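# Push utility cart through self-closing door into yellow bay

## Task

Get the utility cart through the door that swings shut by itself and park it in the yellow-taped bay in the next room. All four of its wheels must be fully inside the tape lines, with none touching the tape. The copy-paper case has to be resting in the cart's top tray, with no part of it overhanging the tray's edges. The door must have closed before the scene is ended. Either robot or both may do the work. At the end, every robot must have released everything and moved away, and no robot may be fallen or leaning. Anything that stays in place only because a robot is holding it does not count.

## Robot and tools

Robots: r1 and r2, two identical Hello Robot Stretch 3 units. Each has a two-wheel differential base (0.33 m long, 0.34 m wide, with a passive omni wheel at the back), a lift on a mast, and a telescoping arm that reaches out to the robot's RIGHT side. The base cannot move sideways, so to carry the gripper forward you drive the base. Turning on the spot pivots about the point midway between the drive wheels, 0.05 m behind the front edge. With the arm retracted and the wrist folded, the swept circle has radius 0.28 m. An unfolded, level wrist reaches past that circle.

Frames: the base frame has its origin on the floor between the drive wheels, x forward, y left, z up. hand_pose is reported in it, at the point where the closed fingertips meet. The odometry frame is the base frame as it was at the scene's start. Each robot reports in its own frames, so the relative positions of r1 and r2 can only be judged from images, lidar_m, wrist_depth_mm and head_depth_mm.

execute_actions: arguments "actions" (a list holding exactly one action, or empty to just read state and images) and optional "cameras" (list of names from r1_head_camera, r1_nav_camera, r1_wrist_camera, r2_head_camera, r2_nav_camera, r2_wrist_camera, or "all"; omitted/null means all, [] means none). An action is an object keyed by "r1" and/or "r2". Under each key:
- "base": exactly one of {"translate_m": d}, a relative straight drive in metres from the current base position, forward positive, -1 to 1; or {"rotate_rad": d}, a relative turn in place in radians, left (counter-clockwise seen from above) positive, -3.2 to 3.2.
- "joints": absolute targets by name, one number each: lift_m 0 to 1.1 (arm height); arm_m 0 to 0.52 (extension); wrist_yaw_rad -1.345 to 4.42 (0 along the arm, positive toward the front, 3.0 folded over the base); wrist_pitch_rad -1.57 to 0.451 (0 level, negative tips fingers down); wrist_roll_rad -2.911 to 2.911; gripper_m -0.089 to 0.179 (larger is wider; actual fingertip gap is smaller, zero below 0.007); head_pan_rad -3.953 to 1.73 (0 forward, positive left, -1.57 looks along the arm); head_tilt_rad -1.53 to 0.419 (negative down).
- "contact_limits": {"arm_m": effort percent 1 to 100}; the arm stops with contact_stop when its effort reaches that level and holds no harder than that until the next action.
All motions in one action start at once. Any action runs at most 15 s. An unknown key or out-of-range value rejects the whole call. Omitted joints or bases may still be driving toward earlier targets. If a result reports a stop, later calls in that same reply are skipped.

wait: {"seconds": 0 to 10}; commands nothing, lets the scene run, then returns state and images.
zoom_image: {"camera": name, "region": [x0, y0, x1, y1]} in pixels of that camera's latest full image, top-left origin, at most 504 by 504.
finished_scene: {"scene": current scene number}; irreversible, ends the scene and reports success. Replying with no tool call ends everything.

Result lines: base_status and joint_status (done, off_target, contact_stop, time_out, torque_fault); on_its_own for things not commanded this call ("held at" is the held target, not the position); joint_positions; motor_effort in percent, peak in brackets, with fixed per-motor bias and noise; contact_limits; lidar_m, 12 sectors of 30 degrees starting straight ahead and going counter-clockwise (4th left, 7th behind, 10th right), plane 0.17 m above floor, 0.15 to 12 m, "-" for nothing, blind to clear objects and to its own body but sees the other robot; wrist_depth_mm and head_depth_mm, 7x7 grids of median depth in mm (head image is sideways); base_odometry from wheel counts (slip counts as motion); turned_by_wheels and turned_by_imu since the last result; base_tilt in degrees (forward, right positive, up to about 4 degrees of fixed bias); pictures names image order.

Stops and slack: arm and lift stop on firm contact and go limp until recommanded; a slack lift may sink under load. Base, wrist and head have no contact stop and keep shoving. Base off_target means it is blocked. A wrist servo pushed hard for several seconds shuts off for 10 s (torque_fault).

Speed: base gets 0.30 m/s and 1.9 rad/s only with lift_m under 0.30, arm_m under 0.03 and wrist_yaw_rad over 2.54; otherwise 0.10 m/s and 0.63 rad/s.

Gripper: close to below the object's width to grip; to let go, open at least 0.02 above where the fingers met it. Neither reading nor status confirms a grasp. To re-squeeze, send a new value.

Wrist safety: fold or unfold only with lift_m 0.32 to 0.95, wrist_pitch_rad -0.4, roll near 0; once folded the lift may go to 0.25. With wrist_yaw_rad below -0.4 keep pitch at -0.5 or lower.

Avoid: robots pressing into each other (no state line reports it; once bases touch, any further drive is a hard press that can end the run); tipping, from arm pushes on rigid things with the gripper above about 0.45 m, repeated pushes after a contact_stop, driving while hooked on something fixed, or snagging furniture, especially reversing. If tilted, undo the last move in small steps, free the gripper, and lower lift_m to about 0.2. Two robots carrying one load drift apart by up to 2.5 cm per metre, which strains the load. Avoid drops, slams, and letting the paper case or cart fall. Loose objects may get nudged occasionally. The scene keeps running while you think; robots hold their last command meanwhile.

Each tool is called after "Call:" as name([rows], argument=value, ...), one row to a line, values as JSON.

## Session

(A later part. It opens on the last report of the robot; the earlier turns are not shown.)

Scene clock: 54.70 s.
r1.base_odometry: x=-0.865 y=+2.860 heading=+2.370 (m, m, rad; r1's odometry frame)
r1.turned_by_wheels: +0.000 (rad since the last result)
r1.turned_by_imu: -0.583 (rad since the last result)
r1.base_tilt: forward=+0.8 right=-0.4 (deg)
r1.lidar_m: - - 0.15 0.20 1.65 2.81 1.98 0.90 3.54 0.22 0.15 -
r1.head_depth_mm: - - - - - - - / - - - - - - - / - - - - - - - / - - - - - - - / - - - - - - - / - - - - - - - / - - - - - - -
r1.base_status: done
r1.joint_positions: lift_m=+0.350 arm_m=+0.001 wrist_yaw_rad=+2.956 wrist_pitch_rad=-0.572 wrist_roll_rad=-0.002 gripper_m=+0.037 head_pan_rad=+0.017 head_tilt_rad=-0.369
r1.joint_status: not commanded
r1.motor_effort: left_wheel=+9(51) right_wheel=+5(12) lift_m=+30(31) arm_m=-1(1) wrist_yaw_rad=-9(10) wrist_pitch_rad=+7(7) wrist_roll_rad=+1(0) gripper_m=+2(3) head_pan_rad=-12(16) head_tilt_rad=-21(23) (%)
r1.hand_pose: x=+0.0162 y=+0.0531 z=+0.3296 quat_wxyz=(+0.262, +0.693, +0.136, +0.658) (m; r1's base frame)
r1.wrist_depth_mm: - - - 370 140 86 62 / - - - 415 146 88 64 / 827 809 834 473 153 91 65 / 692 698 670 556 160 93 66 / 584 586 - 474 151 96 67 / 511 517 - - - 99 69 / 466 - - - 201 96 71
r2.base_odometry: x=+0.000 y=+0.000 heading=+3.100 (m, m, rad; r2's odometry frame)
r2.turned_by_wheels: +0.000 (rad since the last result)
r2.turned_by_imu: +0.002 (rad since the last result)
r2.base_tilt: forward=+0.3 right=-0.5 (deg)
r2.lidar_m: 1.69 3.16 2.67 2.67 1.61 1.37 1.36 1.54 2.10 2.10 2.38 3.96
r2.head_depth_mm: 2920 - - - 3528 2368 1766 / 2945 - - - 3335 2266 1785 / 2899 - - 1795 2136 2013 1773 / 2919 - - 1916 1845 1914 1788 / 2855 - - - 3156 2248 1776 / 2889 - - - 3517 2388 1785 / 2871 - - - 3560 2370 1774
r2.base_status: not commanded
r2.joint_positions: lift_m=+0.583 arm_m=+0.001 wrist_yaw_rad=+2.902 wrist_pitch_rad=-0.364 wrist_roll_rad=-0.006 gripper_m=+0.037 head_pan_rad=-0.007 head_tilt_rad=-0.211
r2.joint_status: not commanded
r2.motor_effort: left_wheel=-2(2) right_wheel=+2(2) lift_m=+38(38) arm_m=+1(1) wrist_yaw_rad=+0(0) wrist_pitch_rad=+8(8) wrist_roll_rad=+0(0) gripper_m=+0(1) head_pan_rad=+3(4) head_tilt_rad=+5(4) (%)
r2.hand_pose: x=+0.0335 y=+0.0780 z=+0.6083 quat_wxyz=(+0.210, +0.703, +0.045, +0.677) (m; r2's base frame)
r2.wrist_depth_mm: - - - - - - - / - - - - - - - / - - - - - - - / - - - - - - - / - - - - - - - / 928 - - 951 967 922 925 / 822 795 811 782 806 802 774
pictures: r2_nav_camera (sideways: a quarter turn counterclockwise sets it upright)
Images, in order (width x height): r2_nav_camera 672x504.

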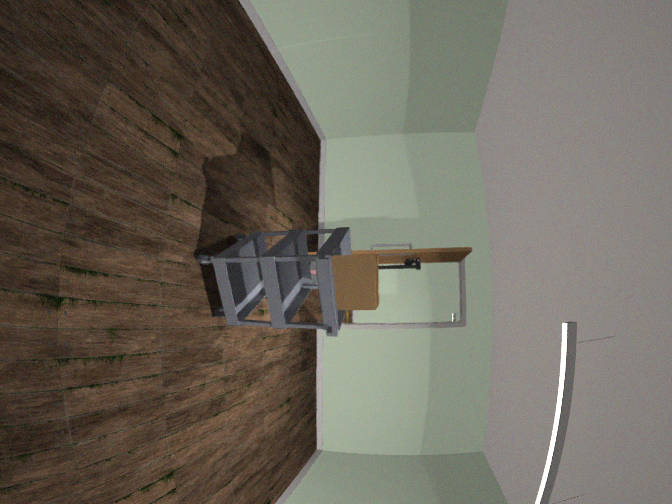

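Call:
execute_actions([
  {"r1":{"base":{"translate_m":0.45}}},
], cameras=["r2_nav_camera"])

Scene clock: 61.27 s.
r1.base_odometry: x=-1.188 y=+3.173 heading=+2.370 (m, m, rad; r1's odometry frame)
r1.turned_by_wheels: +0.000 (rad since the last result)
r1.turned_by_imu: -0.117 (rad since the last result)
r1.base_tilt: forward=+0.8 right=-0.4 (deg)
r1.lidar_m: - - 0.15 0.22 1.67 2.99 2.76 0.95 3.49 0.21 0.15 -
r1.head_depth_mm: - - - - - - - / - - - - - - - / - - - - - - - / - - - - - - - / - - - - - - - / - - - - - - - / - - - - - - -
r1.base_status: done
r1.joint_positions: lift_m=+0.350 arm_m=+0.001 wrist_yaw_rad=+2.955 wrist_pitch_rad=-0.573 wrist_roll_rad=-0.002 gripper_m=+0.037 head_pan_rad=-0.018 head_tilt_rad=-0.380
r1.joint_status: not commanded
r1.motor_effort: left_wheel=+13(69) right_wheel=+10(45) lift_m=+29(30) arm_m=-1(1) wrist_yaw_rad=-8(14) wrist_pitch_rad=+7(7) wrist_roll_rad=+0(1) gripper_m=+2(2) head_pan_rad=+11(15) head_tilt_rad=-14(23) (%)
r1.hand_pose: x=+0.0163 y=+0.0530 z=+0.3295 quat_wxyz=(+0.262, +0.693, +0.136, +0.658) (m; r1's base frame)
r1.wrist_depth_mm: - - - 404 143 87 62 / - - - 454 148 89 64 / 840 841 828 753 155 91 65 / 696 688 674 634 162 94 66 / 583 573 - 512 152 96 67 / 508 522 - - - 99 68 / 468 - - - 193 96 70
r2.base_odometry: x=+0.000 y=+0.000 heading=+3.100 (m, m, rad; r2's odometry frame)
r2.turned_by_wheels: +0.000 (rad since the last result)
r2.turned_by_imu: +0.002 (rad since the last result)
r2.base_tilt: forward=+0.3 right=-0.5 (deg)
r2.lidar_m: 1.69 3.16 2.67 2.67 1.61 1.36 1.36 1.54 2.10 2.10 2.38 3.95
r2.head_depth_mm: 2949 - - - 3543 2366 1778 / 2878 - - - 3330 2243 1782 / 2907 - - 1818 2141 2025 1754 / 2913 - 3836 1912 1843 1931 1769 / 2956 - - - 3114 2284 1778 / 2933 - - - 3569 2359 1780 / 2894 - - - 3564 2362 1781
r2.base_status: not commanded
r2.joint_positions: lift_m=+0.583 arm_m=+0.001 wrist_yaw_rad=+2.902 wrist_pitch_rad=-0.364 wrist_roll_rad=-0.006 gripper_m=+0.037 head_pan_rad=-0.007 head_tilt_rad=-0.211
r2.joint_status: not commanded
r2.motor_effort: left_wheel=-2(2) right_wheel=+2(2) lift_m=+38(38) arm_m=+1(1) wrist_yaw_rad=+1(1) wrist_pitch_rad=+8(8) wrist_roll_rad=+0(0) gripper_m=+0(0) head_pan_rad=+4(4) head_tilt_rad=+4(4) (%)
r2.hand_pose: x=+0.0335 y=+0.0780 z=+0.6083 quat_wxyz=(+0.210, +0.703, +0.045, +0.677) (m; r2's base frame)
r2.wrist_depth_mm: - - - - - - - / - - - - - - - / - - - - - - - / - - - - - - - / - - - - - - - / 965 - - 965 959 921 945 / 787 792 782 817 780 789 806
pictures: r2_nav_camera (sideways: a quarter turn counterclockwise sets it upright)
Images, in order (width x height): r2_nav_camera 672x504.

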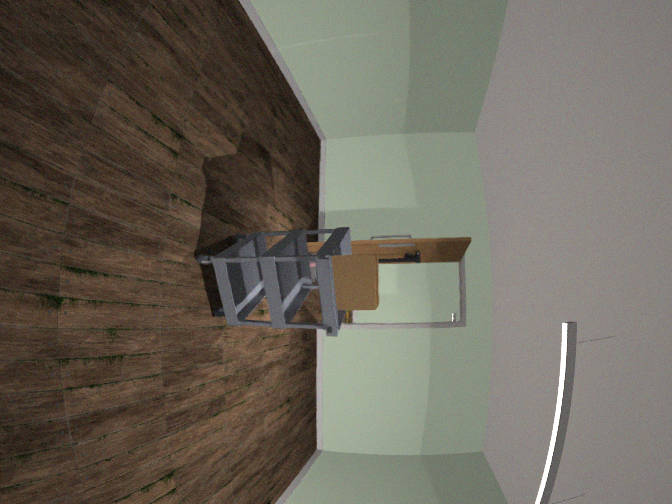

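Call:
execute_actions([
  {"r2":{"base":{"translate_m":0.8},"joints":{"lift_m":0.27,"head_tilt_rad":-0.35}}},
], cameras=["r2_nav_camera"])

Scene clock: 73.07 s.
r1.base_odometry: x=-1.188 y=+3.173 heading=+2.370 (m, m, rad; r1's odometry frame)
r1.turned_by_wheels: +0.000 (rad since the last result)
r1.turned_by_imu: +0.000 (rad since the last result)
r1.base_tilt: forward=+0.9 right=-0.4 (deg)
r1.lidar_m: - - 0.15 0.22 1.67 2.97 2.76 0.95 3.46 0.21 0.15 -
r1.head_depth_mm: - - - - - - - / - - - - - - - / - - - - - - - / - - - - - - - / - - - - - - - / - - - - - - - / - - - - - - -
r1.base_status: not commanded
r1.joint_positions: lift_m=+0.350 arm_m=+0.001 wrist_yaw_rad=+2.955 wrist_pitch_rad=-0.573 wrist_roll_rad=-0.002 gripper_m=+0.037 head_pan_rad=-0.018 head_tilt_rad=-0.380
r1.joint_status: not commanded
r1.motor_effort: left_wheel=+13(13) right_wheel=+10(10) lift_m=+29(29) arm_m=-1(1) wrist_yaw_rad=-8(8) wrist_pitch_rad=+8(7) wrist_roll_rad=+0(0) gripper_m=+2(2) head_pan_rad=+12(12) head_tilt_rad=-13(13) (%)
r1.hand_pose: x=+0.0163 y=+0.0530 z=+0.3295 quat_wxyz=(+0.262, +0.693, +0.136, +0.658) (m; r1's base frame)
r1.wrist_depth_mm: - - - 406 142 87 63 / - - - 458 149 89 64 / 823 844 819 749 155 91 65 / 690 679 669 622 162 94 66 / 597 576 - 504 152 96 67 / 512 524 - - - 99 68 / 464 - - - 191 96 70
r2.base_odometry: x=-0.799 y=+0.033 heading=+3.100 (m, m, rad; r2's odometry frame)
r2.turned_by_wheels: +0.000 (rad since the last result)
r2.turned_by_imu: +0.003 (rad since the last result)
r2.base_tilt: forward=+0.3 right=-0.5 (deg)
r2.lidar_m: 0.89 2.95 2.49 2.49 2.54 2.15 2.15 2.44 2.28 2.28 2.59 0.98
r2.head_depth_mm: 3064 3185 3338 3568 1100 1182 1332 / 3077 - - 1028 1066 1240 1355 / 3128 - - 1028 1068 1253 1321 / 2954 2838 2964 1415 1075 1156 1183 / 3240 3425 3566 3499 1596 1662 1498 / 3311 3420 3724 3770 2636 1939 1528 / 3277 3578 3673 - 2635 1934 1529
r2.base_status: done
r2.joint_positions: lift_m=+0.270 arm_m=+0.001 wrist_yaw_rad=+2.902 wrist_pitch_rad=-0.365 wrist_roll_rad=-0.006 gripper_m=+0.037 head_pan_rad=-0.007 head_tilt_rad=-0.347
r2.joint_status: all done
r2.motor_effort: left_wheel=-2(7) right_wheel=+1(7) lift_m=+23(32) arm_m=+1(1) wrist_yaw_rad=+0(1) wrist_pitch_rad=+9(8) wrist_roll_rad=+0(0) gripper_m=+0(0) head_pan_rad=+4(4) head_tilt_rad=-2(14) (%)
r2.hand_pose: x=+0.0335 y=+0.0779 z=+0.2952 quat_wxyz=(+0.211, +0.703, +0.045, +0.677) (m; r2's base frame)
r2.wrist_depth_mm: - - - - - - - / - - - - - - - / - - - - - - - / 798 865 814 823 818 824 803 / 644 - 663 646 644 629 639 / 529 - - 535 551 516 524 / 453 - - 455 446 453 442
pictures: r2_nav_camera (sideways: a quarter turn counterclockwise sets it upright)
Images, in order (width x height): r2_nav_camera 672x504.

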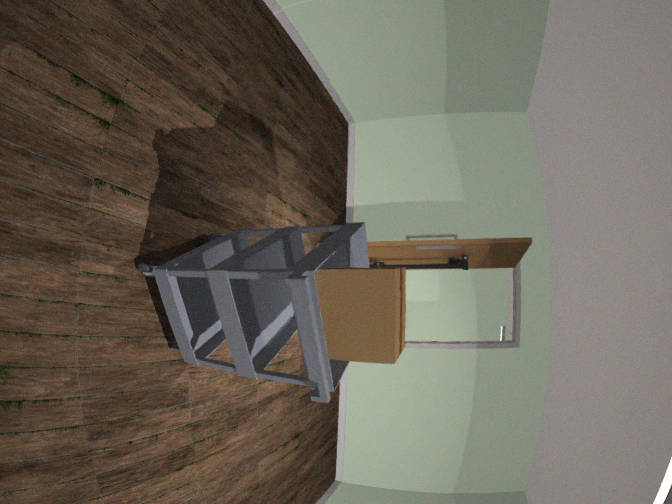

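Call:
zoom_image(camera="r2_nav_camera", region=[250, 200, 450, 420])

Region (250, 200, 450, 420) of r2_nav_camera's 672x504 image, scaled by 2.291, with more detail than that image has; it fills the left 458 columns of this view, and the rest is white.

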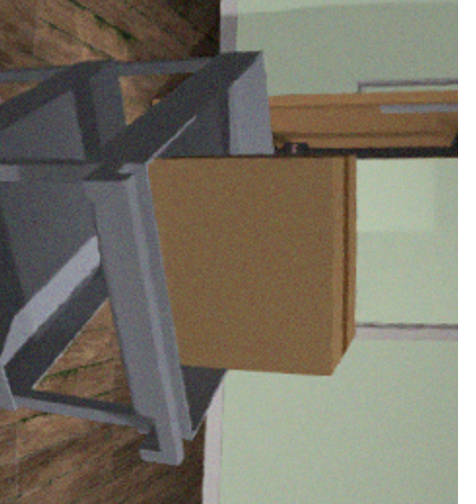

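Call:
execute_actions([
  {"r2":{"base":{"rotate_rad":-0.5}}},
], cameras=[])

Call:
execute_actions([
  {"r2":{"base":{"translate_m":0.45}}},
], cameras=[])

Call:
execute_actions([
  {"r2":{"base":{"rotate_rad":0.5},"joints":{"head_tilt_rad":-0.6}}},
], cameras=["r2_nav_camera"])

Scene clock: 77.67 s.
r1.base_odometry: x=-1.188 y=+3.173 heading=+2.370 (m, m, rad; r1's odometry frame)
r1.turned_by_wheels: +0.000 (rad since the last result)
r1.turned_by_imu: +0.000 (rad since the last result)
r1.base_tilt: forward=+0.8 right=-0.4 (deg)
r1.lidar_m: - - 0.15 0.22 1.67 2.97 2.76 0.95 3.50 0.21 0.15 -
r1.head_depth_mm: - - - - - - - / - - - - - - - / - - - - - - - / - - - - - - - / - - - - - - - / - - - - - - - / - - - - - - -
r1.base_status: not commanded
r1.joint_positions: lift_m=+0.350 arm_m=+0.001 wrist_yaw_rad=+2.955 wrist_pitch_rad=-0.573 wrist_roll_rad=-0.002 gripper_m=+0.037 head_pan_rad=-0.018 head_tilt_rad=-0.380
r1.joint_status: not commanded
r1.motor_effort: left_wheel=+13(13) right_wheel=+10(10) lift_m=+29(29) arm_m=-1(1) wrist_yaw_rad=-8(8) wrist_pitch_rad=+7(7) wrist_roll_rad=+0(0) gripper_m=+2(2) head_pan_rad=+11(12) head_tilt_rad=-13(14) (%)
r1.hand_pose: x=+0.0163 y=+0.0530 z=+0.3295 quat_wxyz=(+0.262, +0.693, +0.136, +0.658) (m; r1's base frame)
r1.wrist_depth_mm: - - - 406 143 87 62 / - - - 465 148 89 64 / 841 840 815 749 155 91 65 / 685 678 684 643 162 93 66 / 584 583 - 513 152 96 67 / 508 526 - - - 99 68 / 467 - - - 192 96 70
r2.base_odometry: x=-0.799 y=+0.033 heading=+2.600 (m, m, rad; r2's odometry frame)
r2.turned_by_wheels: -0.500 (rad since the last result)
r2.turned_by_imu: -0.499 (rad since the last result)
r2.base_tilt: forward=+0.3 right=-0.4 (deg)
r2.lidar_m: 0.96 0.88 2.90 2.49 2.49 2.50 2.15 2.15 2.47 2.28 2.27 2.61
r2.head_depth_mm: 3309 3427 3550 3550 2610 1937 1536 / 3519 3675 - - 2608 1943 1528 / 3427 3658 3814 - 2647 1942 1539 / 3307 3458 3687 3757 2611 1939 1531 / 3241 3357 3511 3656 1182 1750 1406 / 3106 3254 3425 1229 1076 1252 1360 / 3019 - - 1011 1010 1243 1240
r2.base_status: done
r2.joint_positions: lift_m=+0.270 arm_m=+0.001 wrist_yaw_rad=+2.902 wrist_pitch_rad=-0.365 wrist_roll_rad=-0.006 gripper_m=+0.037 head_pan_rad=-0.007 head_tilt_rad=-0.347
r2.joint_status: not commanded
r2.motor_effort: left_wheel=+2(10) right_wheel=-2(7) lift_m=+22(23) arm_m=+1(1) wrist_yaw_rad=+1(0) wrist_pitch_rad=+9(8) wrist_roll_rad=+0(0) gripper_m=+0(0) head_pan_rad=+2(3) head_tilt_rad=-2(2) (%)
r2.hand_pose: x=+0.0335 y=+0.0779 z=+0.2952 quat_wxyz=(+0.211, +0.703, +0.045, +0.677) (m; r2's base frame)
r2.wrist_depth_mm: - - - - - - - / - - - - - - - / - - - - - - - / 800 854 836 833 812 822 767 / 656 - 671 642 643 644 636 / 534 - - 538 552 527 520 / 459 - - 450 452 449 451
pictures: none
No camera images: the call's "cameras" was empty. Leave "cameras" out to get every camera's image.

Scene clock: 80.83 s.
r1.base_odometry: x=-1.188 y=+3.173 heading=+2.370 (m, m, rad; r1's odometry frame)
r1.turned_by_wheels: +0.000 (rad since the last result)
r1.turned_by_imu: +0.000 (rad since the last result)
r1.base_tilt: forward=+0.8 right=-0.4 (deg)
r1.lidar_m: - - 0.15 0.22 1.66 2.98 2.76 0.95 3.49 0.21 0.15 -
r1.head_depth_mm: - - - - - - - / - - - - - - - / - - - - - - - / - - - - - - - / - - - - - - - / - - - - - - - / - - - - - - -
r1.base_status: not commanded
r1.joint_positions: lift_m=+0.350 arm_m=+0.001 wrist_yaw_rad=+2.955 wrist_pitch_rad=-0.573 wrist_roll_rad=-0.002 gripper_m=+0.037 head_pan_rad=-0.018 head_tilt_rad=-0.380
r1.joint_status: not commanded
r1.motor_effort: left_wheel=+13(13) right_wheel=+10(10) lift_m=+28(29) arm_m=-1(1) wrist_yaw_rad=-9(8) wrist_pitch_rad=+7(7) wrist_roll_rad=+0(0) gripper_m=+2(2) head_pan_rad=+12(12) head_tilt_rad=-13(13) (%)
r1.hand_pose: x=+0.0163 y=+0.0530 z=+0.3295 quat_wxyz=(+0.262, +0.693, +0.136, +0.658) (m; r1's base frame)
r1.wrist_depth_mm: - - - 405 142 87 63 / - - - 452 149 89 64 / 830 833 823 761 155 91 65 / 704 690 676 628 162 94 66 / 583 586 - 510 152 96 67 / 506 524 - - - 99 68 / 467 - - - 192 95 70
r2.base_odometry: x=-1.185 y=+0.265 heading=+2.600 (m, m, rad; r2's odometry frame)
r2.turned_by_wheels: +0.000 (rad since the last result)
r2.turned_by_imu: +0.002 (rad since the last result)
r2.base_tilt: forward=+0.3 right=-0.5 (deg)
r2.lidar_m: 0.59 0.52 0.51 2.62 2.61 3.00 2.59 2.59 2.51 2.16 2.15 2.48
r2.head_depth_mm: 3154 3273 3341 3335 2606 1925 1537 / 3132 3313 3490 3563 2652 1926 1532 / 3004 3209 3362 3536 2591 1953 1531 / 2939 3091 3238 3429 2622 1927 1535 / 2838 3001 3166 3298 2633 1734 1495 / 2752 2887 3060 3178 2642 729 903 / 2698 - - - 842 653 598
r2.base_status: done
r2.joint_positions: lift_m=+0.270 arm_m=+0.001 wrist_yaw_rad=+2.902 wrist_pitch_rad=-0.365 wrist_roll_rad=-0.006 gripper_m=+0.037 head_pan_rad=-0.007 head_tilt_rad=-0.347
r2.joint_status: not commanded
r2.motor_effort: left_wheel=+2(12) right_wheel=-2(5) lift_m=+23(23) arm_m=+1(1) wrist_yaw_rad=+1(0) wrist_pitch_rad=+9(9) wrist_roll_rad=+0(0) gripper_m=+0(0) head_pan_rad=+4(3) head_tilt_rad=-2(2) (%)
r2.hand_pose: x=+0.0335 y=+0.0779 z=+0.2952 quat_wxyz=(+0.211, +0.703, +0.045, +0.677) (m; r2's base frame)
r2.wrist_depth_mm: - - - - - - - / - - - - - 951 910 / - - - - - 529 717 / 798 878 822 821 833 528 462 / 666 - 669 655 632 641 625 / 547 - - 535 548 524 531 / 453 - - 452 445 444 445
pictures: none
No camera images: the call's "cameras" was empty. Leave "cameras" out to get every camera's image.

Scene clock: 82.47 s.
r1.base_odometry: x=-1.188 y=+3.173 heading=+2.370 (m, m, rad; r1's odometry frame)
r1.turned_by_wheels: +0.000 (rad since the last result)
r1.turned_by_imu: +0.000 (rad since the last result)
r1.base_tilt: forward=+0.8 right=-0.4 (deg)
r1.lidar_m: - - 0.15 0.22 1.67 2.97 2.76 0.95 3.48 0.21 0.15 -
r1.head_depth_mm: - - - - - - - / - - - - - - - / - - - - - - - / - - - - - - - / - - - - - - - / - - - - - - - / - - - - - - -
r1.base_status: not commanded
r1.joint_positions: lift_m=+0.350 arm_m=+0.001 wrist_yaw_rad=+2.955 wrist_pitch_rad=-0.573 wrist_roll_rad=-0.002 gripper_m=+0.037 head_pan_rad=-0.018 head_tilt_rad=-0.380
r1.joint_status: not commanded
r1.motor_effort: left_wheel=+13(13) right_wheel=+10(10) lift_m=+29(29) arm_m=-1(1) wrist_yaw_rad=-7(8) wrist_pitch_rad=+7(7) wrist_roll_rad=+0(0) gripper_m=+1(2) head_pan_rad=+11(12) head_tilt_rad=-14(13) (%)
r1.hand_pose: x=+0.0163 y=+0.0530 z=+0.3295 quat_wxyz=(+0.262, +0.693, +0.136, +0.658) (m; r1's base frame)
r1.wrist_depth_mm: - - - 401 143 87 62 / - - - 450 149 89 64 / 841 836 824 748 155 91 65 / 687 682 682 633 162 93 66 / 596 587 - 513 152 96 67 / 510 525 - - - 99 69 / 469 - - - 192 95 70
r2.base_odometry: x=-1.185 y=+0.265 heading=+3.100 (m, m, rad; r2's odometry frame)
r2.turned_by_wheels: +0.500 (rad since the last result)
r2.turned_by_imu: +0.501 (rad since the last result)
r2.base_tilt: forward=+0.3 right=-0.4 (deg)
r2.lidar_m: 0.51 0.52 2.62 2.61 2.98 2.58 2.58 2.55 2.16 2.15 2.45 0.60
r2.head_depth_mm: 2651 2836 3059 2394 703 1519 1271 / - - 3133 871 697 904 1194 / - - 635 679 672 965 1104 / - 2950 635 682 650 964 1078 / 2239 2343 632 684 639 964 1058 / 2826 3150 636 689 719 935 846 / 2928 3223 1093 892 720 698 1239
r2.base_status: done
r2.joint_positions: lift_m=+0.270 arm_m=+0.001 wrist_yaw_rad=+2.902 wrist_pitch_rad=-0.365 wrist_roll_rad=-0.006 gripper_m=+0.037 head_pan_rad=-0.007 head_tilt_rad=-0.593
r2.joint_status: all done
r2.motor_effort: left_wheel=-2(10) right_wheel=+1(7) lift_m=+23(23) arm_m=+1(1) wrist_yaw_rad=+0(0) wrist_pitch_rad=+8(9) wrist_roll_rad=+0(0) gripper_m=+0(0) head_pan_rad=+4(4) head_tilt_rad=-4(19) (%)
r2.hand_pose: x=+0.0335 y=+0.0779 z=+0.2952 quat_wxyz=(+0.211, +0.703, +0.045, +0.677) (m; r2's base frame)
r2.wrist_depth_mm: - - - - - - - / - - - - - - - / - - - - - - - / 795 856 840 831 836 825 811 / 659 - 681 647 650 646 634 / 534 - - 527 559 528 497 / 450 - - 456 447 451 450
pictures: r2_nav_camera (sideways: a quarter turn counterclockwise sets it upright)
Images, in order (width x height): r2_nav_camera 672x504.

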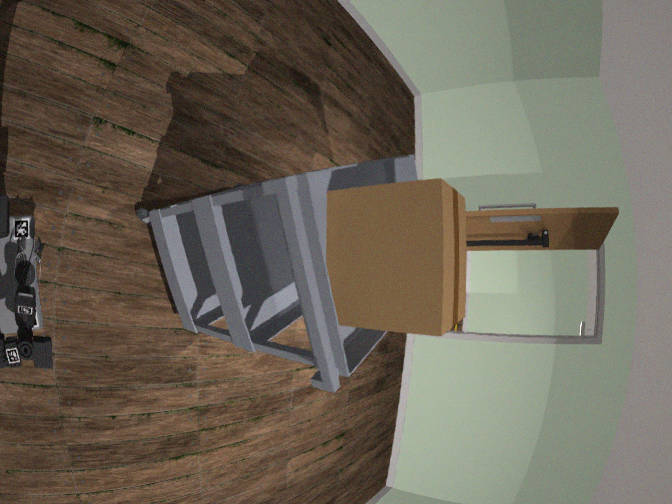

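Call:
execute_actions([
  {"r2":{"base":{"rotate_rad":-0.15},"joints":{"lift_m":0.33}}},
], cameras=[])

Call:
execute_actions([
  {"r2":{"base":{"translate_m":0.55}}},
], cameras=["r2_nav_camera"])

Scene clock: 85.03 s.
r1.base_odometry: x=-1.188 y=+3.173 heading=+2.370 (m, m, rad; r1's odometry frame)
r1.turned_by_wheels: +0.000 (rad since the last result)
r1.turned_by_imu: +0.000 (rad since the last result)
r1.base_tilt: forward=+0.8 right=-0.4 (deg)
r1.lidar_m: - - 0.15 0.22 1.67 2.98 2.75 0.95 3.49 0.21 0.15 -
r1.head_depth_mm: - - - - - - - / - - - - - - - / - - - - - - - / - - - - - - - / - - - - - - - / - - - - - - - / - - - - - - -
r1.base_status: not commanded
r1.joint_positions: lift_m=+0.350 arm_m=+0.001 wrist_yaw_rad=+2.955 wrist_pitch_rad=-0.573 wrist_roll_rad=-0.002 gripper_m=+0.037 head_pan_rad=-0.018 head_tilt_rad=-0.380
r1.joint_status: not commanded
r1.motor_effort: left_wheel=+13(13) right_wheel=+10(10) lift_m=+29(29) arm_m=-1(1) wrist_yaw_rad=-8(8) wrist_pitch_rad=+7(7) wrist_roll_rad=+0(1) gripper_m=+2(1) head_pan_rad=+11(11) head_tilt_rad=-14(13) (%)
r1.hand_pose: x=+0.0163 y=+0.0530 z=+0.3295 quat_wxyz=(+0.262, +0.693, +0.136, +0.658) (m; r1's base frame)
r1.wrist_depth_mm: - - - 409 143 87 63 / - - - 453 148 89 63 / 825 840 830 762 155 91 65 / 688 678 675 639 162 93 66 / 584 579 - 510 152 96 67 / 519 527 - - - 99 68 / 468 - - - 193 96 70
r2.base_odometry: x=-1.185 y=+0.265 heading=+2.950 (m, m, rad; r2's odometry frame)
r2.turned_by_wheels: -0.150 (rad since the last result)
r2.turned_by_imu: -0.149 (rad since the last result)
r2.base_tilt: forward=+0.4 right=-0.5 (deg)
r2.lidar_m: 0.52 0.52 2.66 2.61 2.78 2.63 2.58 2.75 2.19 2.15 2.30 0.66
r2.head_depth_mm: 2746 2969 3164 2432 1864 1511 1276 / 2717 2953 3146 2389 1742 1508 1272 / 2813 3058 3198 882 722 951 1194 / - - 642 697 681 964 1124 / - - 629 679 655 965 1057 / 2480 2504 627 668 709 938 871 / 2099 2294 620 656 701 913 786
r2.base_status: done
r2.joint_positions: lift_m=+0.330 arm_m=+0.001 wrist_yaw_rad=+2.902 wrist_pitch_rad=-0.365 wrist_roll_rad=-0.006 gripper_m=+0.037 head_pan_rad=-0.007 head_tilt_rad=-0.593
r2.joint_status: all done
r2.motor_effort: left_wheel=+3(9) right_wheel=-2(7) lift_m=+49(55) arm_m=+1(1) wrist_yaw_rad=+1(0) wrist_pitch_rad=+8(8) wrist_roll_rad=+0(0) gripper_m=+0(0) head_pan_rad=+3(3) head_tilt_rad=-4(3) (%)
r2.hand_pose: x=+0.0335 y=+0.0778 z=+0.3543 quat_wxyz=(+0.211, +0.703, +0.045, +0.677) (m; r2's base frame)
r2.wrist_depth_mm: - - - - - - - / - - - - - - - / - - - - - - - / 978 - 931 983 958 929 628 / 767 - 774 737 744 748 465 / 628 - - 613 628 578 549 / 526 510 519 521 517 512 506
pictures: none
No camera images: the call's "cameras" was empty. Leave "cameras" out to get every camera's image.

Scene clock: 91.53 s.
r1.base_odometry: x=-1.188 y=+3.173 heading=+2.370 (m, m, rad; r1's odometry frame)
r1.turned_by_wheels: +0.000 (rad since the last result)
r1.turned_by_imu: +0.000 (rad since the last result)
r1.base_tilt: forward=+0.8 right=-0.4 (deg)
r1.lidar_m: - - 0.15 0.22 1.58 2.97 2.76 0.95 3.46 0.21 0.15 -
r1.head_depth_mm: - - - - - - - / - - - - - - - / - - - - - - - / - - - - - - - / - - - - - - - / - - - - - - - / - - - - - - -
r1.base_status: not commanded
r1.joint_positions: lift_m=+0.350 arm_m=+0.001 wrist_yaw_rad=+2.955 wrist_pitch_rad=-0.573 wrist_roll_rad=-0.002 gripper_m=+0.037 head_pan_rad=-0.018 head_tilt_rad=-0.380
r1.joint_status: not commanded
r1.motor_effort: left_wheel=+13(13) right_wheel=+11(11) lift_m=+29(29) arm_m=-1(1) wrist_yaw_rad=-8(8) wrist_pitch_rad=+7(7) wrist_roll_rad=+0(0) gripper_m=+1(2) head_pan_rad=+11(11) head_tilt_rad=-13(13) (%)
r1.hand_pose: x=+0.0163 y=+0.0530 z=+0.3295 quat_wxyz=(+0.262, +0.693, +0.136, +0.658) (m; r1's base frame)
r1.wrist_depth_mm: - - - 402 142 87 62 / - - - 458 148 89 64 / 848 851 818 761 155 91 65 / 689 689 678 637 162 94 66 / 581 579 - 512 152 96 67 / 518 522 - - - 99 68 / 466 - - - 192 95 70
r2.base_odometry: x=-1.725 y=+0.370 heading=+2.950 (m, m, rad; r2's odometry frame)
r2.turned_by_wheels: +0.000 (rad since the last result)
r2.turned_by_imu: +0.003 (rad since the last result)
r2.base_tilt: forward=+0.4 right=-0.4 (deg)
r2.lidar_m: - - 0.15 0.18 2.74 3.20 3.13 2.91 2.24 2.20 0.23 0.15
r2.head_depth_mm: 2230 2464 2710 2393 1850 1513 1270 / 2243 2448 2716 2398 1857 1510 464 / - - 2848 2368 333 - - / - - 3368 417 322 - - / - - 3258 415 320 - - / - 2357 2252 415 320 - - / 1763 1882 1976 1998 319 - -
r2.base_status: done
r2.joint_positions: lift_m=+0.330 arm_m=+0.001 wrist_yaw_rad=+2.902 wrist_pitch_rad=-0.366 wrist_roll_rad=-0.006 gripper_m=+0.037 head_pan_rad=-0.006 head_tilt_rad=-0.596
r2.joint_status: not commanded
r2.motor_effort: left_wheel=+5(54) right_wheel=-1(6) lift_m=+47(50) arm_m=+0(1) wrist_yaw_rad=+0(1) wrist_pitch_rad=+9(10) wrist_roll_rad=+0(0) gripper_m=+0(0) head_pan_rad=+3(3) head_tilt_rad=-2(3) (%)
r2.hand_pose: x=+0.0334 y=+0.0778 z=+0.3541 quat_wxyz=(+0.211, +0.703, +0.046, +0.677) (m; r2's base frame)
r2.wrist_depth_mm: - - - 203 134 101 83 / - - - - - - - / - - - - - - - / 962 - 955 879 895 598 595 / 745 - 786 407 487 494 489 / 606 - - 390 429 410 405 / 527 521 514 341 352 351 346
pictures: r2_nav_camera (sideways: a quarter turn counterclockwise sets it upright)
Images, in order (width x height): r2_nav_camera 672x504.

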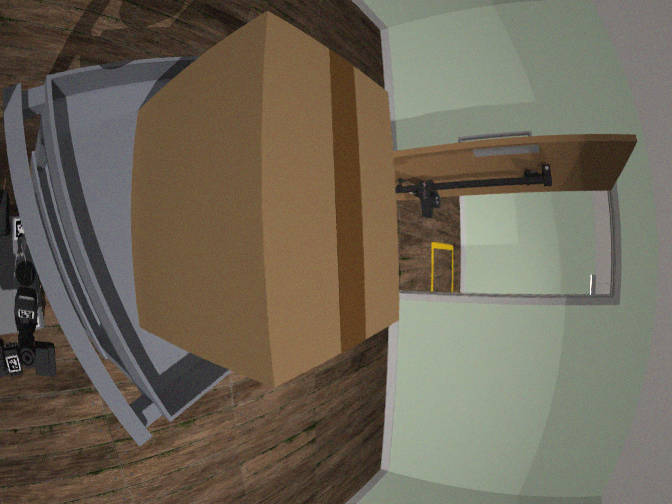

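Call:
execute_actions([
  {"r1":{"joints":{"head_pan_rad":1.7,"head_tilt_rad":-0.4}},"r2":{"base":{"translate_m":0.3}}},
], cameras=["r1_nav_camera"])

Scene clock: 96.53 s.
r1.base_odometry: x=-1.188 y=+3.173 heading=+2.370 (m, m, rad; r1's odometry frame)
r1.turned_by_wheels: -0.001 (rad since the last result)
r1.turned_by_imu: +0.018 (rad since the last result)
r1.base_tilt: forward=+0.9 right=-0.4 (deg)
r1.lidar_m: - - 0.15 0.24 1.30 2.96 2.76 0.95 3.53 0.21 0.15 -
r1.head_depth_mm: - - - 350 332 315 305 / - - - 3834 2548 1849 1410 / - - - 3764 2508 1891 1529 / - - - 3697 2510 1885 1520 / - - - 3049 1940 1773 1519 / - - 1581 1558 1656 1712 1501 / - - 1532 1561 1637 - -
r1.base_status: not commanded
r1.joint_positions: lift_m=+0.350 arm_m=+0.001 wrist_yaw_rad=+2.950 wrist_pitch_rad=-0.572 wrist_roll_rad=-0.002 gripper_m=+0.037 head_pan_rad=+1.693 head_tilt_rad=-0.395
r1.joint_status: all done
r1.on_its_own: right_wheel is at rest, and its effort (+23) is outside its rest range (-18 to +18)
r1.motor_effort: left_wheel=+1(21) right_wheel=+23(23) lift_m=+29(29) arm_m=-1(1) wrist_yaw_rad=-3(8) wrist_pitch_rad=+7(7) wrist_roll_rad=+1(0) gripper_m=+0(1) head_pan_rad=+4(92) head_tilt_rad=-3(25) (%)
r1.hand_pose: x=+0.0172 y=+0.0528 z=+0.3295 quat_wxyz=(+0.264, +0.693, +0.135, +0.657) (m; r1's base frame)
r1.wrist_depth_mm: - - - - 149 89 64 / - - - 953 154 91 65 / 842 814 821 762 161 94 66 / 686 682 681 629 167 96 67 / 586 593 - 545 156 99 69 / 513 526 - - - 101 70 / 469 - - - 196 97 71
r2.base_odometry: x=-2.019 y=+0.427 heading=+2.950 (m, m, rad; r2's odometry frame)
r2.turned_by_wheels: +0.000 (rad since the last result)
r2.turned_by_imu: +0.002 (rad since the last result)
r2.base_tilt: forward=+0.4 right=-0.5 (deg)
r2.lidar_m: - - 0.15 0.18 2.70 3.51 3.43 2.94 2.27 2.22 0.15 -
r2.head_depth_mm: 1990 2179 2382 2397 1865 1522 1287 / 1989 2177 2417 2399 323 - - / - - 3148 2392 322 - - / - - 3356 2398 322 - - / - - 3346 2165 321 - - / - - 2019 1955 320 - - / 1547 1666 1803 1704 319 - -
r2.base_status: done
r2.joint_positions: lift_m=+0.330 arm_m=+0.001 wrist_yaw_rad=+2.902 wrist_pitch_rad=-0.366 wrist_roll_rad=-0.006 gripper_m=+0.037 head_pan_rad=-0.006 head_tilt_rad=-0.596
r2.joint_status: not commanded
r2.motor_effort: left_wheel=+3(20) right_wheel=-1(3) lift_m=+47(48) arm_m=+0(0) wrist_yaw_rad=+0(0) wrist_pitch_rad=+9(9) wrist_roll_rad=+0(0) gripper_m=+0(1) head_pan_rad=+3(4) head_tilt_rad=-3(2) (%)
r2.hand_pose: x=+0.0334 y=+0.0778 z=+0.3541 quat_wxyz=(+0.211, +0.703, +0.046, +0.677) (m; r2's base frame)
r2.wrist_depth_mm: - - - 216 110 81 64 / - - - - - - 505 / - - - - - - - / 982 - 974 844 974 554 567 / 749 - 769 392 469 505 496 / 620 - - 386 425 408 410 / 519 518 509 352 350 346 347
pictures: r1_nav_camera (sideways: a quarter turn counterclockwise sets it upright)
Images, in order (width x height): r1_nav_camera 672x504.

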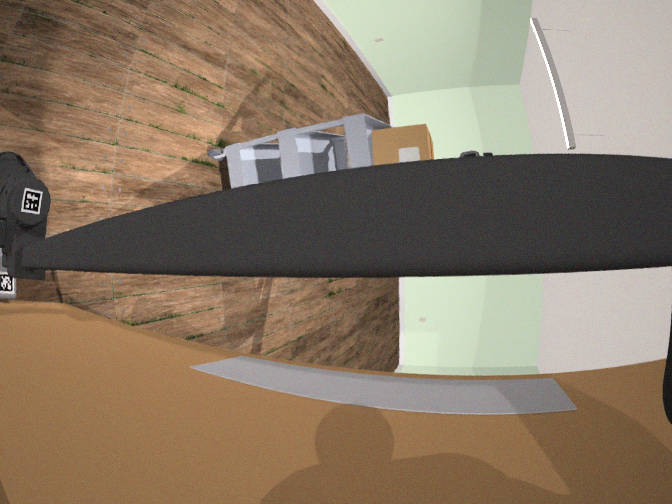

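Call:
execute_actions([
  {"r1":{"base":{"translate_m":-0.25},"joints":{"lift_m":0.27,"head_pan_rad":0,"head_tilt_rad":-0.4}}},
], cameras=["r2_nav_camera"])

Scene clock: 103.10 s.
r1.base_odometry: x=-1.009 y=+2.999 heading=+2.370 (m, m, rad; r1's odometry frame)
r1.turned_by_wheels: +0.000 (rad since the last result)
r1.turned_by_imu: +0.002 (rad since the last result)
r1.base_tilt: forward=+0.9 right=-0.4 (deg)
r1.lidar_m: - - 0.15 0.18 1.21 2.70 2.51 0.78 0.76 3.41 0.26 0.15
r1.head_depth_mm: - - - - - - - / - - - - - - - / - - - - - - - / - - - - - - - / - - - - - - - / - - - - - - - / - - - - - - -
r1.base_status: done
r1.joint_positions: lift_m=+0.270 arm_m=+0.001 wrist_yaw_rad=+2.949 wrist_pitch_rad=-0.571 wrist_roll_rad=-0.002 gripper_m=+0.037 head_pan_rad=+0.007 head_tilt_rad=-0.398
r1.joint_status: all done
r1.motor_effort: left_wheel=+10(24) right_wheel=+1(16) lift_m=+17(25) arm_m=-1(1) wrist_yaw_rad=-1(3) wrist_pitch_rad=+7(7) wrist_roll_rad=+0(0) gripper_m=+0(0) head_pan_rad=-5(59) head_tilt_rad=-1(3) (%)
r1.hand_pose: x=+0.0174 y=+0.0529 z=+0.2503 quat_wxyz=(+0.264, +0.693, +0.134, +0.657) (m; r1's base frame)
r1.wrist_depth_mm: - - - 241 164 125 102 / 885 - 866 267 177 132 106 / 703 675 695 304 191 141 111 / 573 569 561 350 209 149 117 / 489 504 - 316 211 159 122 / - - - - - 170 130 / - - - - 281 175 137
r2.base_odometry: x=-2.019 y=+0.427 heading=+2.950 (m, m, rad; r2's odometry frame)
r2.turned_by_wheels: +0.000 (rad since the last result)
r2.turned_by_imu: +0.002 (rad since the last result)
r2.base_tilt: forward=+0.4 right=-0.5 (deg)
r2.lidar_m: - - 0.15 0.18 2.71 3.50 3.44 2.95 2.26 2.22 0.15 -
r2.head_depth_mm: 2000 2192 2397 2421 1864 1518 1284 / 2003 2175 2434 2371 323 - - / - - 3184 2397 322 - - / - - 3370 2167 322 - - / - - 2066 1925 320 - - / 1997 2259 2422 1731 320 - - / 2011 2239 2446 2360 320 - -
r2.base_status: not commanded
r2.joint_positions: lift_m=+0.330 arm_m=+0.001 wrist_yaw_rad=+2.902 wrist_pitch_rad=-0.366 wrist_roll_rad=-0.006 gripper_m=+0.037 head_pan_rad=-0.006 head_tilt_rad=-0.596
r2.joint_status: not commanded
r2.motor_effort: left_wheel=+3(3) right_wheel=-1(1) lift_m=+48(47) arm_m=+1(1) wrist_yaw_rad=+1(0) wrist_pitch_rad=+9(9) wrist_roll_rad=+0(0) gripper_m=+0(0) head_pan_rad=+2(3) head_tilt_rad=-2(3) (%)
r2.hand_pose: x=+0.0334 y=+0.0778 z=+0.3541 quat_wxyz=(+0.211, +0.703, +0.046, +0.677) (m; r2's base frame)
r2.wrist_depth_mm: - - - 216 110 81 64 / - - - - - - 507 / - - - - - - - / 975 - 960 847 936 564 575 / 748 - 788 398 462 501 497 / 627 - - 389 431 412 406 / 521 517 523 351 347 351 348
pictures: r2_nav_camera (sideways: a quarter turn counterclockwise sets it upright)
Images, in order (width x height): r2_nav_camera 672x504.

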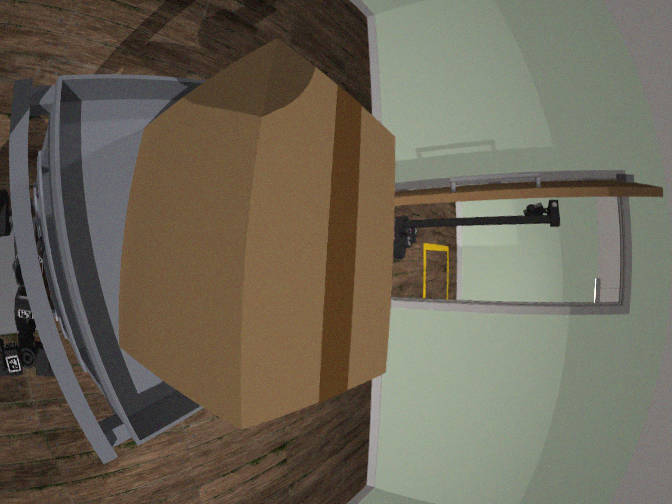

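Call:
execute_actions([
  {"r1":{"base":{"translate_m":0.3},"joints":{"lift_m":0.35}},"r2":{"base":{"translate_m":-0.3},"joints":{"lift_m":0.27,"head_tilt_rad":-0.3}}},
], cameras=[])

Call:
execute_actions([
  {"r2":{"base":{"rotate_rad":1.46}}},
], cameras=[])

Call:
execute_actions([
  {"r2":{"base":{"translate_m":1.0}}},
], cameras=[])

Call:
execute_actions([
  {"r2":{"base":{"translate_m":0.4}}},
], cameras=[])

Call:
execute_actions([
  {"r2":{"base":{"rotate_rad":-1.57}}},
], cameras=["r2_nav_camera"])

Scene clock: 110.27 s.
r1.base_odometry: x=-1.224 y=+3.208 heading=+2.370 (m, m, rad; r1's odometry frame)
r1.turned_by_wheels: +0.000 (rad since the last result)
r1.turned_by_imu: -0.033 (rad since the last result)
r1.base_tilt: forward=+0.8 right=-0.4 (deg)
r1.lidar_m: - - 0.15 0.21 1.30 2.99 2.76 0.95 3.47 0.22 0.15 -
r1.head_depth_mm: - - - - - - - / - - - - - - - / - - - - - - - / - - - - - - - / - - - - - - - / - - - - - - - / - - - - - - -
r1.base_status: done
r1.joint_positions: lift_m=+0.350 arm_m=+0.001 wrist_yaw_rad=+2.956 wrist_pitch_rad=-0.573 wrist_roll_rad=-0.002 gripper_m=+0.037 head_pan_rad=+0.004 head_tilt_rad=-0.376
r1.joint_status: all done
r1.motor_effort: left_wheel=+12(79) right_wheel=+10(39) lift_m=+32(39) arm_m=-1(1) wrist_yaw_rad=-9(10) wrist_pitch_rad=+7(7) wrist_roll_rad=+0(0) gripper_m=+1(2) head_pan_rad=-3(17) head_tilt_rad=-16(20) (%)
r1.hand_pose: x=+0.0162 y=+0.0530 z=+0.3293 quat_wxyz=(+0.262, +0.693, +0.136, +0.658) (m; r1's base frame)
r1.wrist_depth_mm: - - - 373 140 86 62 / - - - 426 146 88 64 / 836 815 810 486 152 91 65 / 682 689 682 579 160 93 66 / 586 589 - 491 151 96 67 / 517 530 - - - 99 69 / 459 - - - 192 96 70
r2.base_odometry: x=-1.725 y=+0.370 heading=+2.950 (m, m, rad; r2's odometry frame)
r2.turned_by_wheels: +0.000 (rad since the last result)
r2.turned_by_imu: +0.002 (rad since the last result)
r2.base_tilt: forward=+0.3 right=-0.5 (deg)
r2.lidar_m: 0.37 0.37 2.62 2.57 2.73 3.19 3.13 2.90 2.24 2.20 2.34 0.41
r2.head_depth_mm: 2313 2421 2509 2669 2730 2037 1582 / 2320 2430 2518 2627 2743 2041 607 / 2321 - - - 554 459 492 / - - - - 526 461 490 / - - - - 522 467 497 / 2316 2355 2396 2216 523 474 506 / 1822 1865 1892 1922 524 482 514
r2.base_status: done
r2.joint_positions: lift_m=+0.270 arm_m=+0.001 wrist_yaw_rad=+2.902 wrist_pitch_rad=-0.366 wrist_roll_rad=-0.006 gripper_m=+0.037 head_pan_rad=-0.006 head_tilt_rad=-0.309
r2.joint_status: all done
r2.motor_effort: left_wheel=+0(8) right_wheel=-1(6) lift_m=+23(44) arm_m=+1(1) wrist_yaw_rad=+0(1) wrist_pitch_rad=+9(9) wrist_roll_rad=+0(0) gripper_m=+0(0) head_pan_rad=+4(3) head_tilt_rad=+3(21) (%)
r2.hand_pose: x=+0.0334 y=+0.0778 z=+0.2950 quat_wxyz=(+0.211, +0.703, +0.046, +0.677) (m; r2's base frame)
r2.wrist_depth_mm: - - - - - - - / - - - - - - - / - - - - - - - / 814 862 836 834 801 705 485 / 659 - 685 642 665 590 347 / 545 - - 535 550 472 375 / 456 - - 456 452 450 449
pictures: none
No camera images: the call's "cameras" was empty. Leave "cameras" out to get every camera's image.

Scene clock: 112.50 s.
r1.base_odometry: x=-1.224 y=+3.208 heading=+2.370 (m, m, rad; r1's odometry frame)
r1.turned_by_wheels: +0.000 (rad since the last result)
r1.turned_by_imu: +0.000 (rad since the last result)
r1.base_tilt: forward=+0.8 right=-0.5 (deg)
r1.lidar_m: - - 0.15 0.21 1.30 3.00 2.76 0.95 3.42 0.22 0.15 -
r1.head_depth_mm: - - - - - - - / - - - - - - - / - - - - - - - / - - - - - - - / - - - - - - - / - - - - - - - / - - - - - - -
r1.base_status: not commanded
r1.joint_positions: lift_m=+0.350 arm_m=+0.001 wrist_yaw_rad=+2.956 wrist_pitch_rad=-0.573 wrist_roll_rad=-0.002 gripper_m=+0.037 head_pan_rad=+0.004 head_tilt_rad=-0.376
r1.joint_status: not commanded
r1.motor_effort: left_wheel=+12(12) right_wheel=+10(10) lift_m=+32(32) arm_m=-1(1) wrist_yaw_rad=-9(8) wrist_pitch_rad=+7(7) wrist_roll_rad=+1(0) gripper_m=+2(2) head_pan_rad=-3(3) head_tilt_rad=-17(16) (%)
r1.hand_pose: x=+0.0162 y=+0.0530 z=+0.3293 quat_wxyz=(+0.262, +0.693, +0.136, +0.658) (m; r1's base frame)
r1.wrist_depth_mm: - - - 376 139 86 62 / - - - 425 146 88 64 / 829 814 835 488 153 91 65 / 694 678 671 564 160 93 66 / 585 589 - 490 151 96 67 / 514 522 - - - 99 69 / 465 - - - 193 96 70
r2.base_odometry: x=-1.725 y=+0.370 heading=-1.873 (m, m, rad; r2's odometry frame)
r2.turned_by_wheels: +1.460 (rad since the last result)
r2.turned_by_imu: +1.459 (rad since the last result)
r2.base_tilt: forward=+0.4 right=-0.5 (deg)
r2.lidar_m: 2.56 2.64 3.29 3.12 3.22 2.30 2.20 2.27 0.44 0.37 0.37 2.70
r2.head_depth_mm: 2277 2368 2524 2628 2744 2037 1588 / 2259 2362 2513 2622 2706 2037 1587 / 2233 2372 2462 2582 2691 2021 1584 / 2249 2336 2454 2581 2630 2053 1590 / 2183 2319 2418 2544 2634 2068 1594 / 2183 2299 2414 2521 2608 2050 1589 / 2169 2264 2393 2501 2563 2037 1580
r2.base_status: done
r2.joint_positions: lift_m=+0.270 arm_m=+0.001 wrist_yaw_rad=+2.902 wrist_pitch_rad=-0.366 wrist_roll_rad=-0.006 gripper_m=+0.037 head_pan_rad=-0.006 head_tilt_rad=-0.309
r2.joint_status: not commanded
r2.motor_effort: left_wheel=-2(10) right_wheel=+2(9) lift_m=+22(23) arm_m=+0(0) wrist_yaw_rad=+0(0) wrist_pitch_rad=+9(8) wrist_roll_rad=+0(0) gripper_m=+0(1) head_pan_rad=+2(5) head_tilt_rad=+3(3) (%)
r2.hand_pose: x=+0.0334 y=+0.0777 z=+0.2950 quat_wxyz=(+0.211, +0.703, +0.046, +0.677) (m; r2's base frame)
r2.wrist_depth_mm: - - - - - - - / - - - - - - - / - - - - - - - / 798 842 825 820 827 798 796 / 673 - 682 665 658 630 651 / 530 - - 541 559 529 519 / 456 - - 444 456 448 438
pictures: none
No camera images: the call's "cameras" was empty. Leave "cameras" out to get every camera's image.

Scene clock: 117.43 s.
r1.base_odometry: x=-1.224 y=+3.208 heading=+2.370 (m, m, rad; r1's odometry frame)
r1.turned_by_wheels: +0.000 (rad since the last result)
r1.turned_by_imu: +0.000 (rad since the last result)
r1.base_tilt: forward=+0.9 right=-0.4 (deg)
r1.lidar_m: - - 0.15 0.21 1.30 2.98 2.76 0.95 3.45 0.22 0.15 -
r1.head_depth_mm: - - - - - - - / - - - - - - - / - - - - - - - / - - - - - - - / - - - - - - - / - - - - - - - / - - - - - - -
r1.base_status: not commanded
r1.joint_positions: lift_m=+0.350 arm_m=+0.001 wrist_yaw_rad=+2.956 wrist_pitch_rad=-0.573 wrist_roll_rad=-0.002 gripper_m=+0.037 head_pan_rad=+0.004 head_tilt_rad=-0.376
r1.joint_status: not commanded
r1.motor_effort: left_wheel=+12(12) right_wheel=+10(10) lift_m=+32(32) arm_m=-1(1) wrist_yaw_rad=-9(9) wrist_pitch_rad=+7(7) wrist_roll_rad=+0(0) gripper_m=+3(2) head_pan_rad=-3(3) head_tilt_rad=-16(16) (%)
r1.hand_pose: x=+0.0162 y=+0.0530 z=+0.3293 quat_wxyz=(+0.262, +0.693, +0.136, +0.658) (m; r1's base frame)
r1.wrist_depth_mm: - - - 378 140 86 62 / - - - 425 145 88 63 / 835 814 829 485 153 91 65 / 692 684 690 570 160 93 66 / 584 581 - 483 151 96 67 / 512 523 - - - 99 69 / 463 - - - 192 96 70
r2.base_odometry: x=-2.023 y=-0.585 heading=-1.873 (m, m, rad; r2's odometry frame)
r2.turned_by_wheels: +0.000 (rad since the last result)
r2.turned_by_imu: +0.002 (rad since the last result)
r2.base_tilt: forward=+0.3 right=-0.5 (deg)
r2.lidar_m: 1.56 1.60 2.15 3.16 3.25 3.36 3.20 0.78 0.89 1.82 2.30 1.64
r2.head_depth_mm: 1368 1436 1519 1595 1670 1782 1595 / 1365 1430 1502 1585 1679 1774 1591 / 1360 1421 1498 1565 1655 1756 1588 / 1355 1408 1482 1558 1660 1732 1587 / 1339 1411 1478 1538 1629 1720 1579 / 1319 1391 1451 1513 1611 1693 1584 / 1314 1384 1438 1507 1586 1695 1590
r2.base_status: done
r2.joint_positions: lift_m=+0.270 arm_m=+0.001 wrist_yaw_rad=+2.902 wrist_pitch_rad=-0.366 wrist_roll_rad=-0.006 gripper_m=+0.037 head_pan_rad=-0.006 head_tilt_rad=-0.309
r2.joint_status: not commanded
r2.motor_effort: left_wheel=-2(8) right_wheel=+1(7) lift_m=+23(23) arm_m=+0(1) wrist_yaw_rad=+1(1) wrist_pitch_rad=+9(9) wrist_roll_rad=+0(0) gripper_m=+1(0) head_pan_rad=+3(3) head_tilt_rad=+3(4) (%)
r2.hand_pose: x=+0.0334 y=+0.0777 z=+0.2950 quat_wxyz=(+0.211, +0.703, +0.046, +0.677) (m; r2's base frame)
r2.wrist_depth_mm: - - - - - - - / - - - - - - - / - - - - - - - / 807 868 821 841 804 830 796 / 659 - 682 644 645 626 637 / 542 - - 525 553 517 523 / 458 - - 452 446 444 452
pictures: none
No camera images: the call's "cameras" was empty. Leave "cameras" out to get every camera's image.

Scene clock: 120.43 s.
r1.base_odometry: x=-1.224 y=+3.208 heading=+2.370 (m, m, rad; r1's odometry frame)
r1.turned_by_wheels: +0.000 (rad since the last result)
r1.turned_by_imu: +0.000 (rad since the last result)
r1.base_tilt: forward=+0.8 right=-0.5 (deg)
r1.lidar_m: - - 0.15 0.21 1.30 2.99 2.76 0.95 3.46 0.22 0.15 -
r1.head_depth_mm: - - - - - - - / - - - - - - - / - - - - - - - / - - - - - - - / - - - - - - - / - - - - - - - / - - - - - - -
r1.base_status: not commanded
r1.joint_positions: lift_m=+0.350 arm_m=+0.001 wrist_yaw_rad=+2.956 wrist_pitch_rad=-0.573 wrist_roll_rad=-0.002 gripper_m=+0.037 head_pan_rad=+0.004 head_tilt_rad=-0.376
r1.joint_status: not commanded
r1.motor_effort: left_wheel=+12(12) right_wheel=+10(10) lift_m=+32(32) arm_m=-1(1) wrist_yaw_rad=-9(9) wrist_pitch_rad=+7(7) wrist_roll_rad=+0(0) gripper_m=+2(3) head_pan_rad=-3(3) head_tilt_rad=-16(17) (%)
r1.hand_pose: x=+0.0162 y=+0.0530 z=+0.3293 quat_wxyz=(+0.262, +0.693, +0.136, +0.658) (m; r1's base frame)
r1.wrist_depth_mm: - - - 380 140 86 62 / - - - 423 146 88 64 / 830 820 825 483 153 90 65 / 685 681 673 569 161 93 66 / 586 591 - 486 151 96 67 / 515 523 - - - 99 69 / 463 - - - 193 96 70
r2.base_odometry: x=-2.142 y=-0.966 heading=-1.873 (m, m, rad; r2's odometry frame)
r2.turned_by_wheels: +0.000 (rad since the last result)
r2.turned_by_imu: +0.001 (rad since the last result)
r2.base_tilt: forward=+0.4 right=-0.5 (deg)
r2.lidar_m: 1.16 1.20 1.60 3.18 3.28 3.77 3.58 1.16 1.91 2.65 1.71 1.22
r2.head_depth_mm: 1016 1065 1123 1177 1244 1320 1401 / 1005 1051 1107 1162 1238 1306 1385 / 1000 1045 1094 1153 1216 1297 1375 / 989 1036 1091 1144 1203 1278 1369 / 987 1030 1080 1133 1205 1265 1344 / 972 1020 1069 1130 1181 1253 1339 / 973 1013 1066 1120 1181 1243 1328
r2.base_status: done
r2.joint_positions: lift_m=+0.270 arm_m=+0.001 wrist_yaw_rad=+2.902 wrist_pitch_rad=-0.366 wrist_roll_rad=-0.006 gripper_m=+0.037 head_pan_rad=-0.006 head_tilt_rad=-0.309
r2.joint_status: not commanded
r2.motor_effort: left_wheel=-3(8) right_wheel=+2(8) lift_m=+23(22) arm_m=+0(0) wrist_yaw_rad=+1(0) wrist_pitch_rad=+9(9) wrist_roll_rad=+0(1) gripper_m=+0(0) head_pan_rad=+3(3) head_tilt_rad=+3(3) (%)
r2.hand_pose: x=+0.0334 y=+0.0777 z=+0.2950 quat_wxyz=(+0.211, +0.703, +0.046, +0.677) (m; r2's base frame)
r2.wrist_depth_mm: - - - - - - - / - - - - - - - / - - - - - - - / 784 871 819 817 824 835 791 / 663 - 696 660 642 631 651 / 540 - - 528 555 526 519 / 455 - - 455 457 446 440
pictures: none
No camera images: the call's "cameras" was empty. Leave "cameras" out to get every camera's image.

Scene clock: 122.73 s.
r1.base_odometry: x=-1.224 y=+3.208 heading=+2.370 (m, m, rad; r1's odometry frame)
r1.turned_by_wheels: +0.000 (rad since the last result)
r1.turned_by_imu: +0.000 (rad since the last result)
r1.base_tilt: forward=+0.9 right=-0.4 (deg)
r1.lidar_m: - - 0.15 0.21 1.30 2.99 2.76 0.95 3.47 0.22 0.15 -
r1.head_depth_mm: - - - - - - - / - - - - - - - / - - - - - - - / - - - - - - - / - - - - - - - / - - - - - - - / - - - - - - -
r1.base_status: not commanded
r1.joint_positions: lift_m=+0.350 arm_m=+0.001 wrist_yaw_rad=+2.956 wrist_pitch_rad=-0.573 wrist_roll_rad=-0.002 gripper_m=+0.037 head_pan_rad=+0.004 head_tilt_rad=-0.376
r1.joint_status: not commanded
r1.motor_effort: left_wheel=+12(12) right_wheel=+11(10) lift_m=+32(32) arm_m=-1(1) wrist_yaw_rad=-9(9) wrist_pitch_rad=+7(7) wrist_roll_rad=+0(1) gripper_m=+2(3) head_pan_rad=-3(3) head_tilt_rad=-16(16) (%)
r1.hand_pose: x=+0.0162 y=+0.0530 z=+0.3293 quat_wxyz=(+0.262, +0.693, +0.136, +0.658) (m; r1's base frame)
r1.wrist_depth_mm: - - - 376 139 86 62 / - - - 427 146 89 63 / 822 830 822 485 153 91 65 / 686 690 668 562 160 93 66 / 587 589 - 482 151 96 67 / 514 522 - - - 99 69 / 459 - - - 191 96 70
r2.base_odometry: x=-2.142 y=-0.966 heading=+2.840 (m, m, rad; r2's odometry frame)
r2.turned_by_wheels: -1.570 (rad since the last result)
r2.turned_by_imu: -1.568 (rad since the last result)
r2.base_tilt: forward=+0.4 right=-0.5 (deg)
r2.lidar_m: 2.64 1.70 1.22 1.16 1.20 1.60 3.18 3.26 3.78 3.60 1.16 1.92
r2.head_depth_mm: 1693 1834 1934 1985 2172 2015 1579 / 2297 2401 2519 2613 2532 2030 1594 / 2317 2414 2525 2660 2772 2041 1598 / 2297 2371 2530 2655 2697 2063 1592 / 2280 2371 2501 2628 2705 2049 1598 / 2274 2370 2478 2624 2702 2031 1594 / 2227 2364 2485 2551 2670 2044 1570
r2.base_status: done
r2.joint_positions: lift_m=+0.270 arm_m=+0.001 wrist_yaw_rad=+2.902 wrist_pitch_rad=-0.366 wrist_roll_rad=-0.006 gripper_m=+0.037 head_pan_rad=-0.006 head_tilt_rad=-0.309
r2.joint_status: not commanded
r2.motor_effort: left_wheel=+2(13) right_wheel=-2(7) lift_m=+22(23) arm_m=+0(0) wrist_yaw_rad=+0(0) wrist_pitch_rad=+9(9) wrist_roll_rad=+0(0) gripper_m=+0(0) head_pan_rad=+3(3) head_tilt_rad=+3(3) (%)
r2.hand_pose: x=+0.0334 y=+0.0777 z=+0.2950 quat_wxyz=(+0.211, +0.703, +0.046, +0.677) (m; r2's base frame)
r2.wrist_depth_mm: - - - - - - - / - - - - - - - / - - - - - - - / 799 872 846 800 799 824 807 / 663 - 663 644 641 636 640 / 548 - - 529 553 534 518 / 456 - - 455 450 450 444
pictures: r2_nav_camera (sideways: a quarter turn counterclockwise sets it upright)
Images, in order (width x height): r2_nav_camera 672x504.

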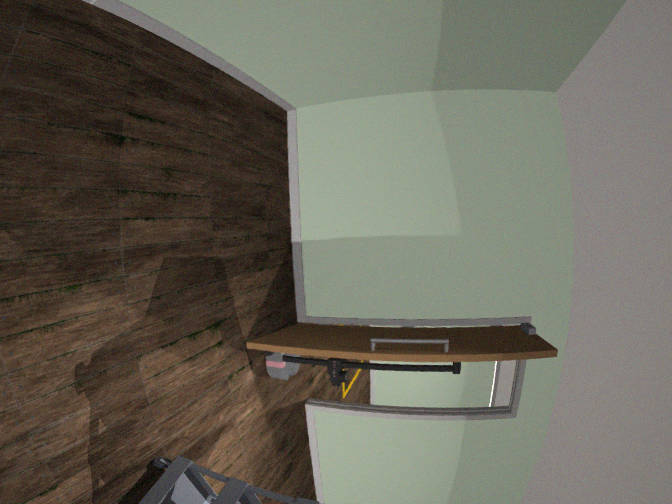

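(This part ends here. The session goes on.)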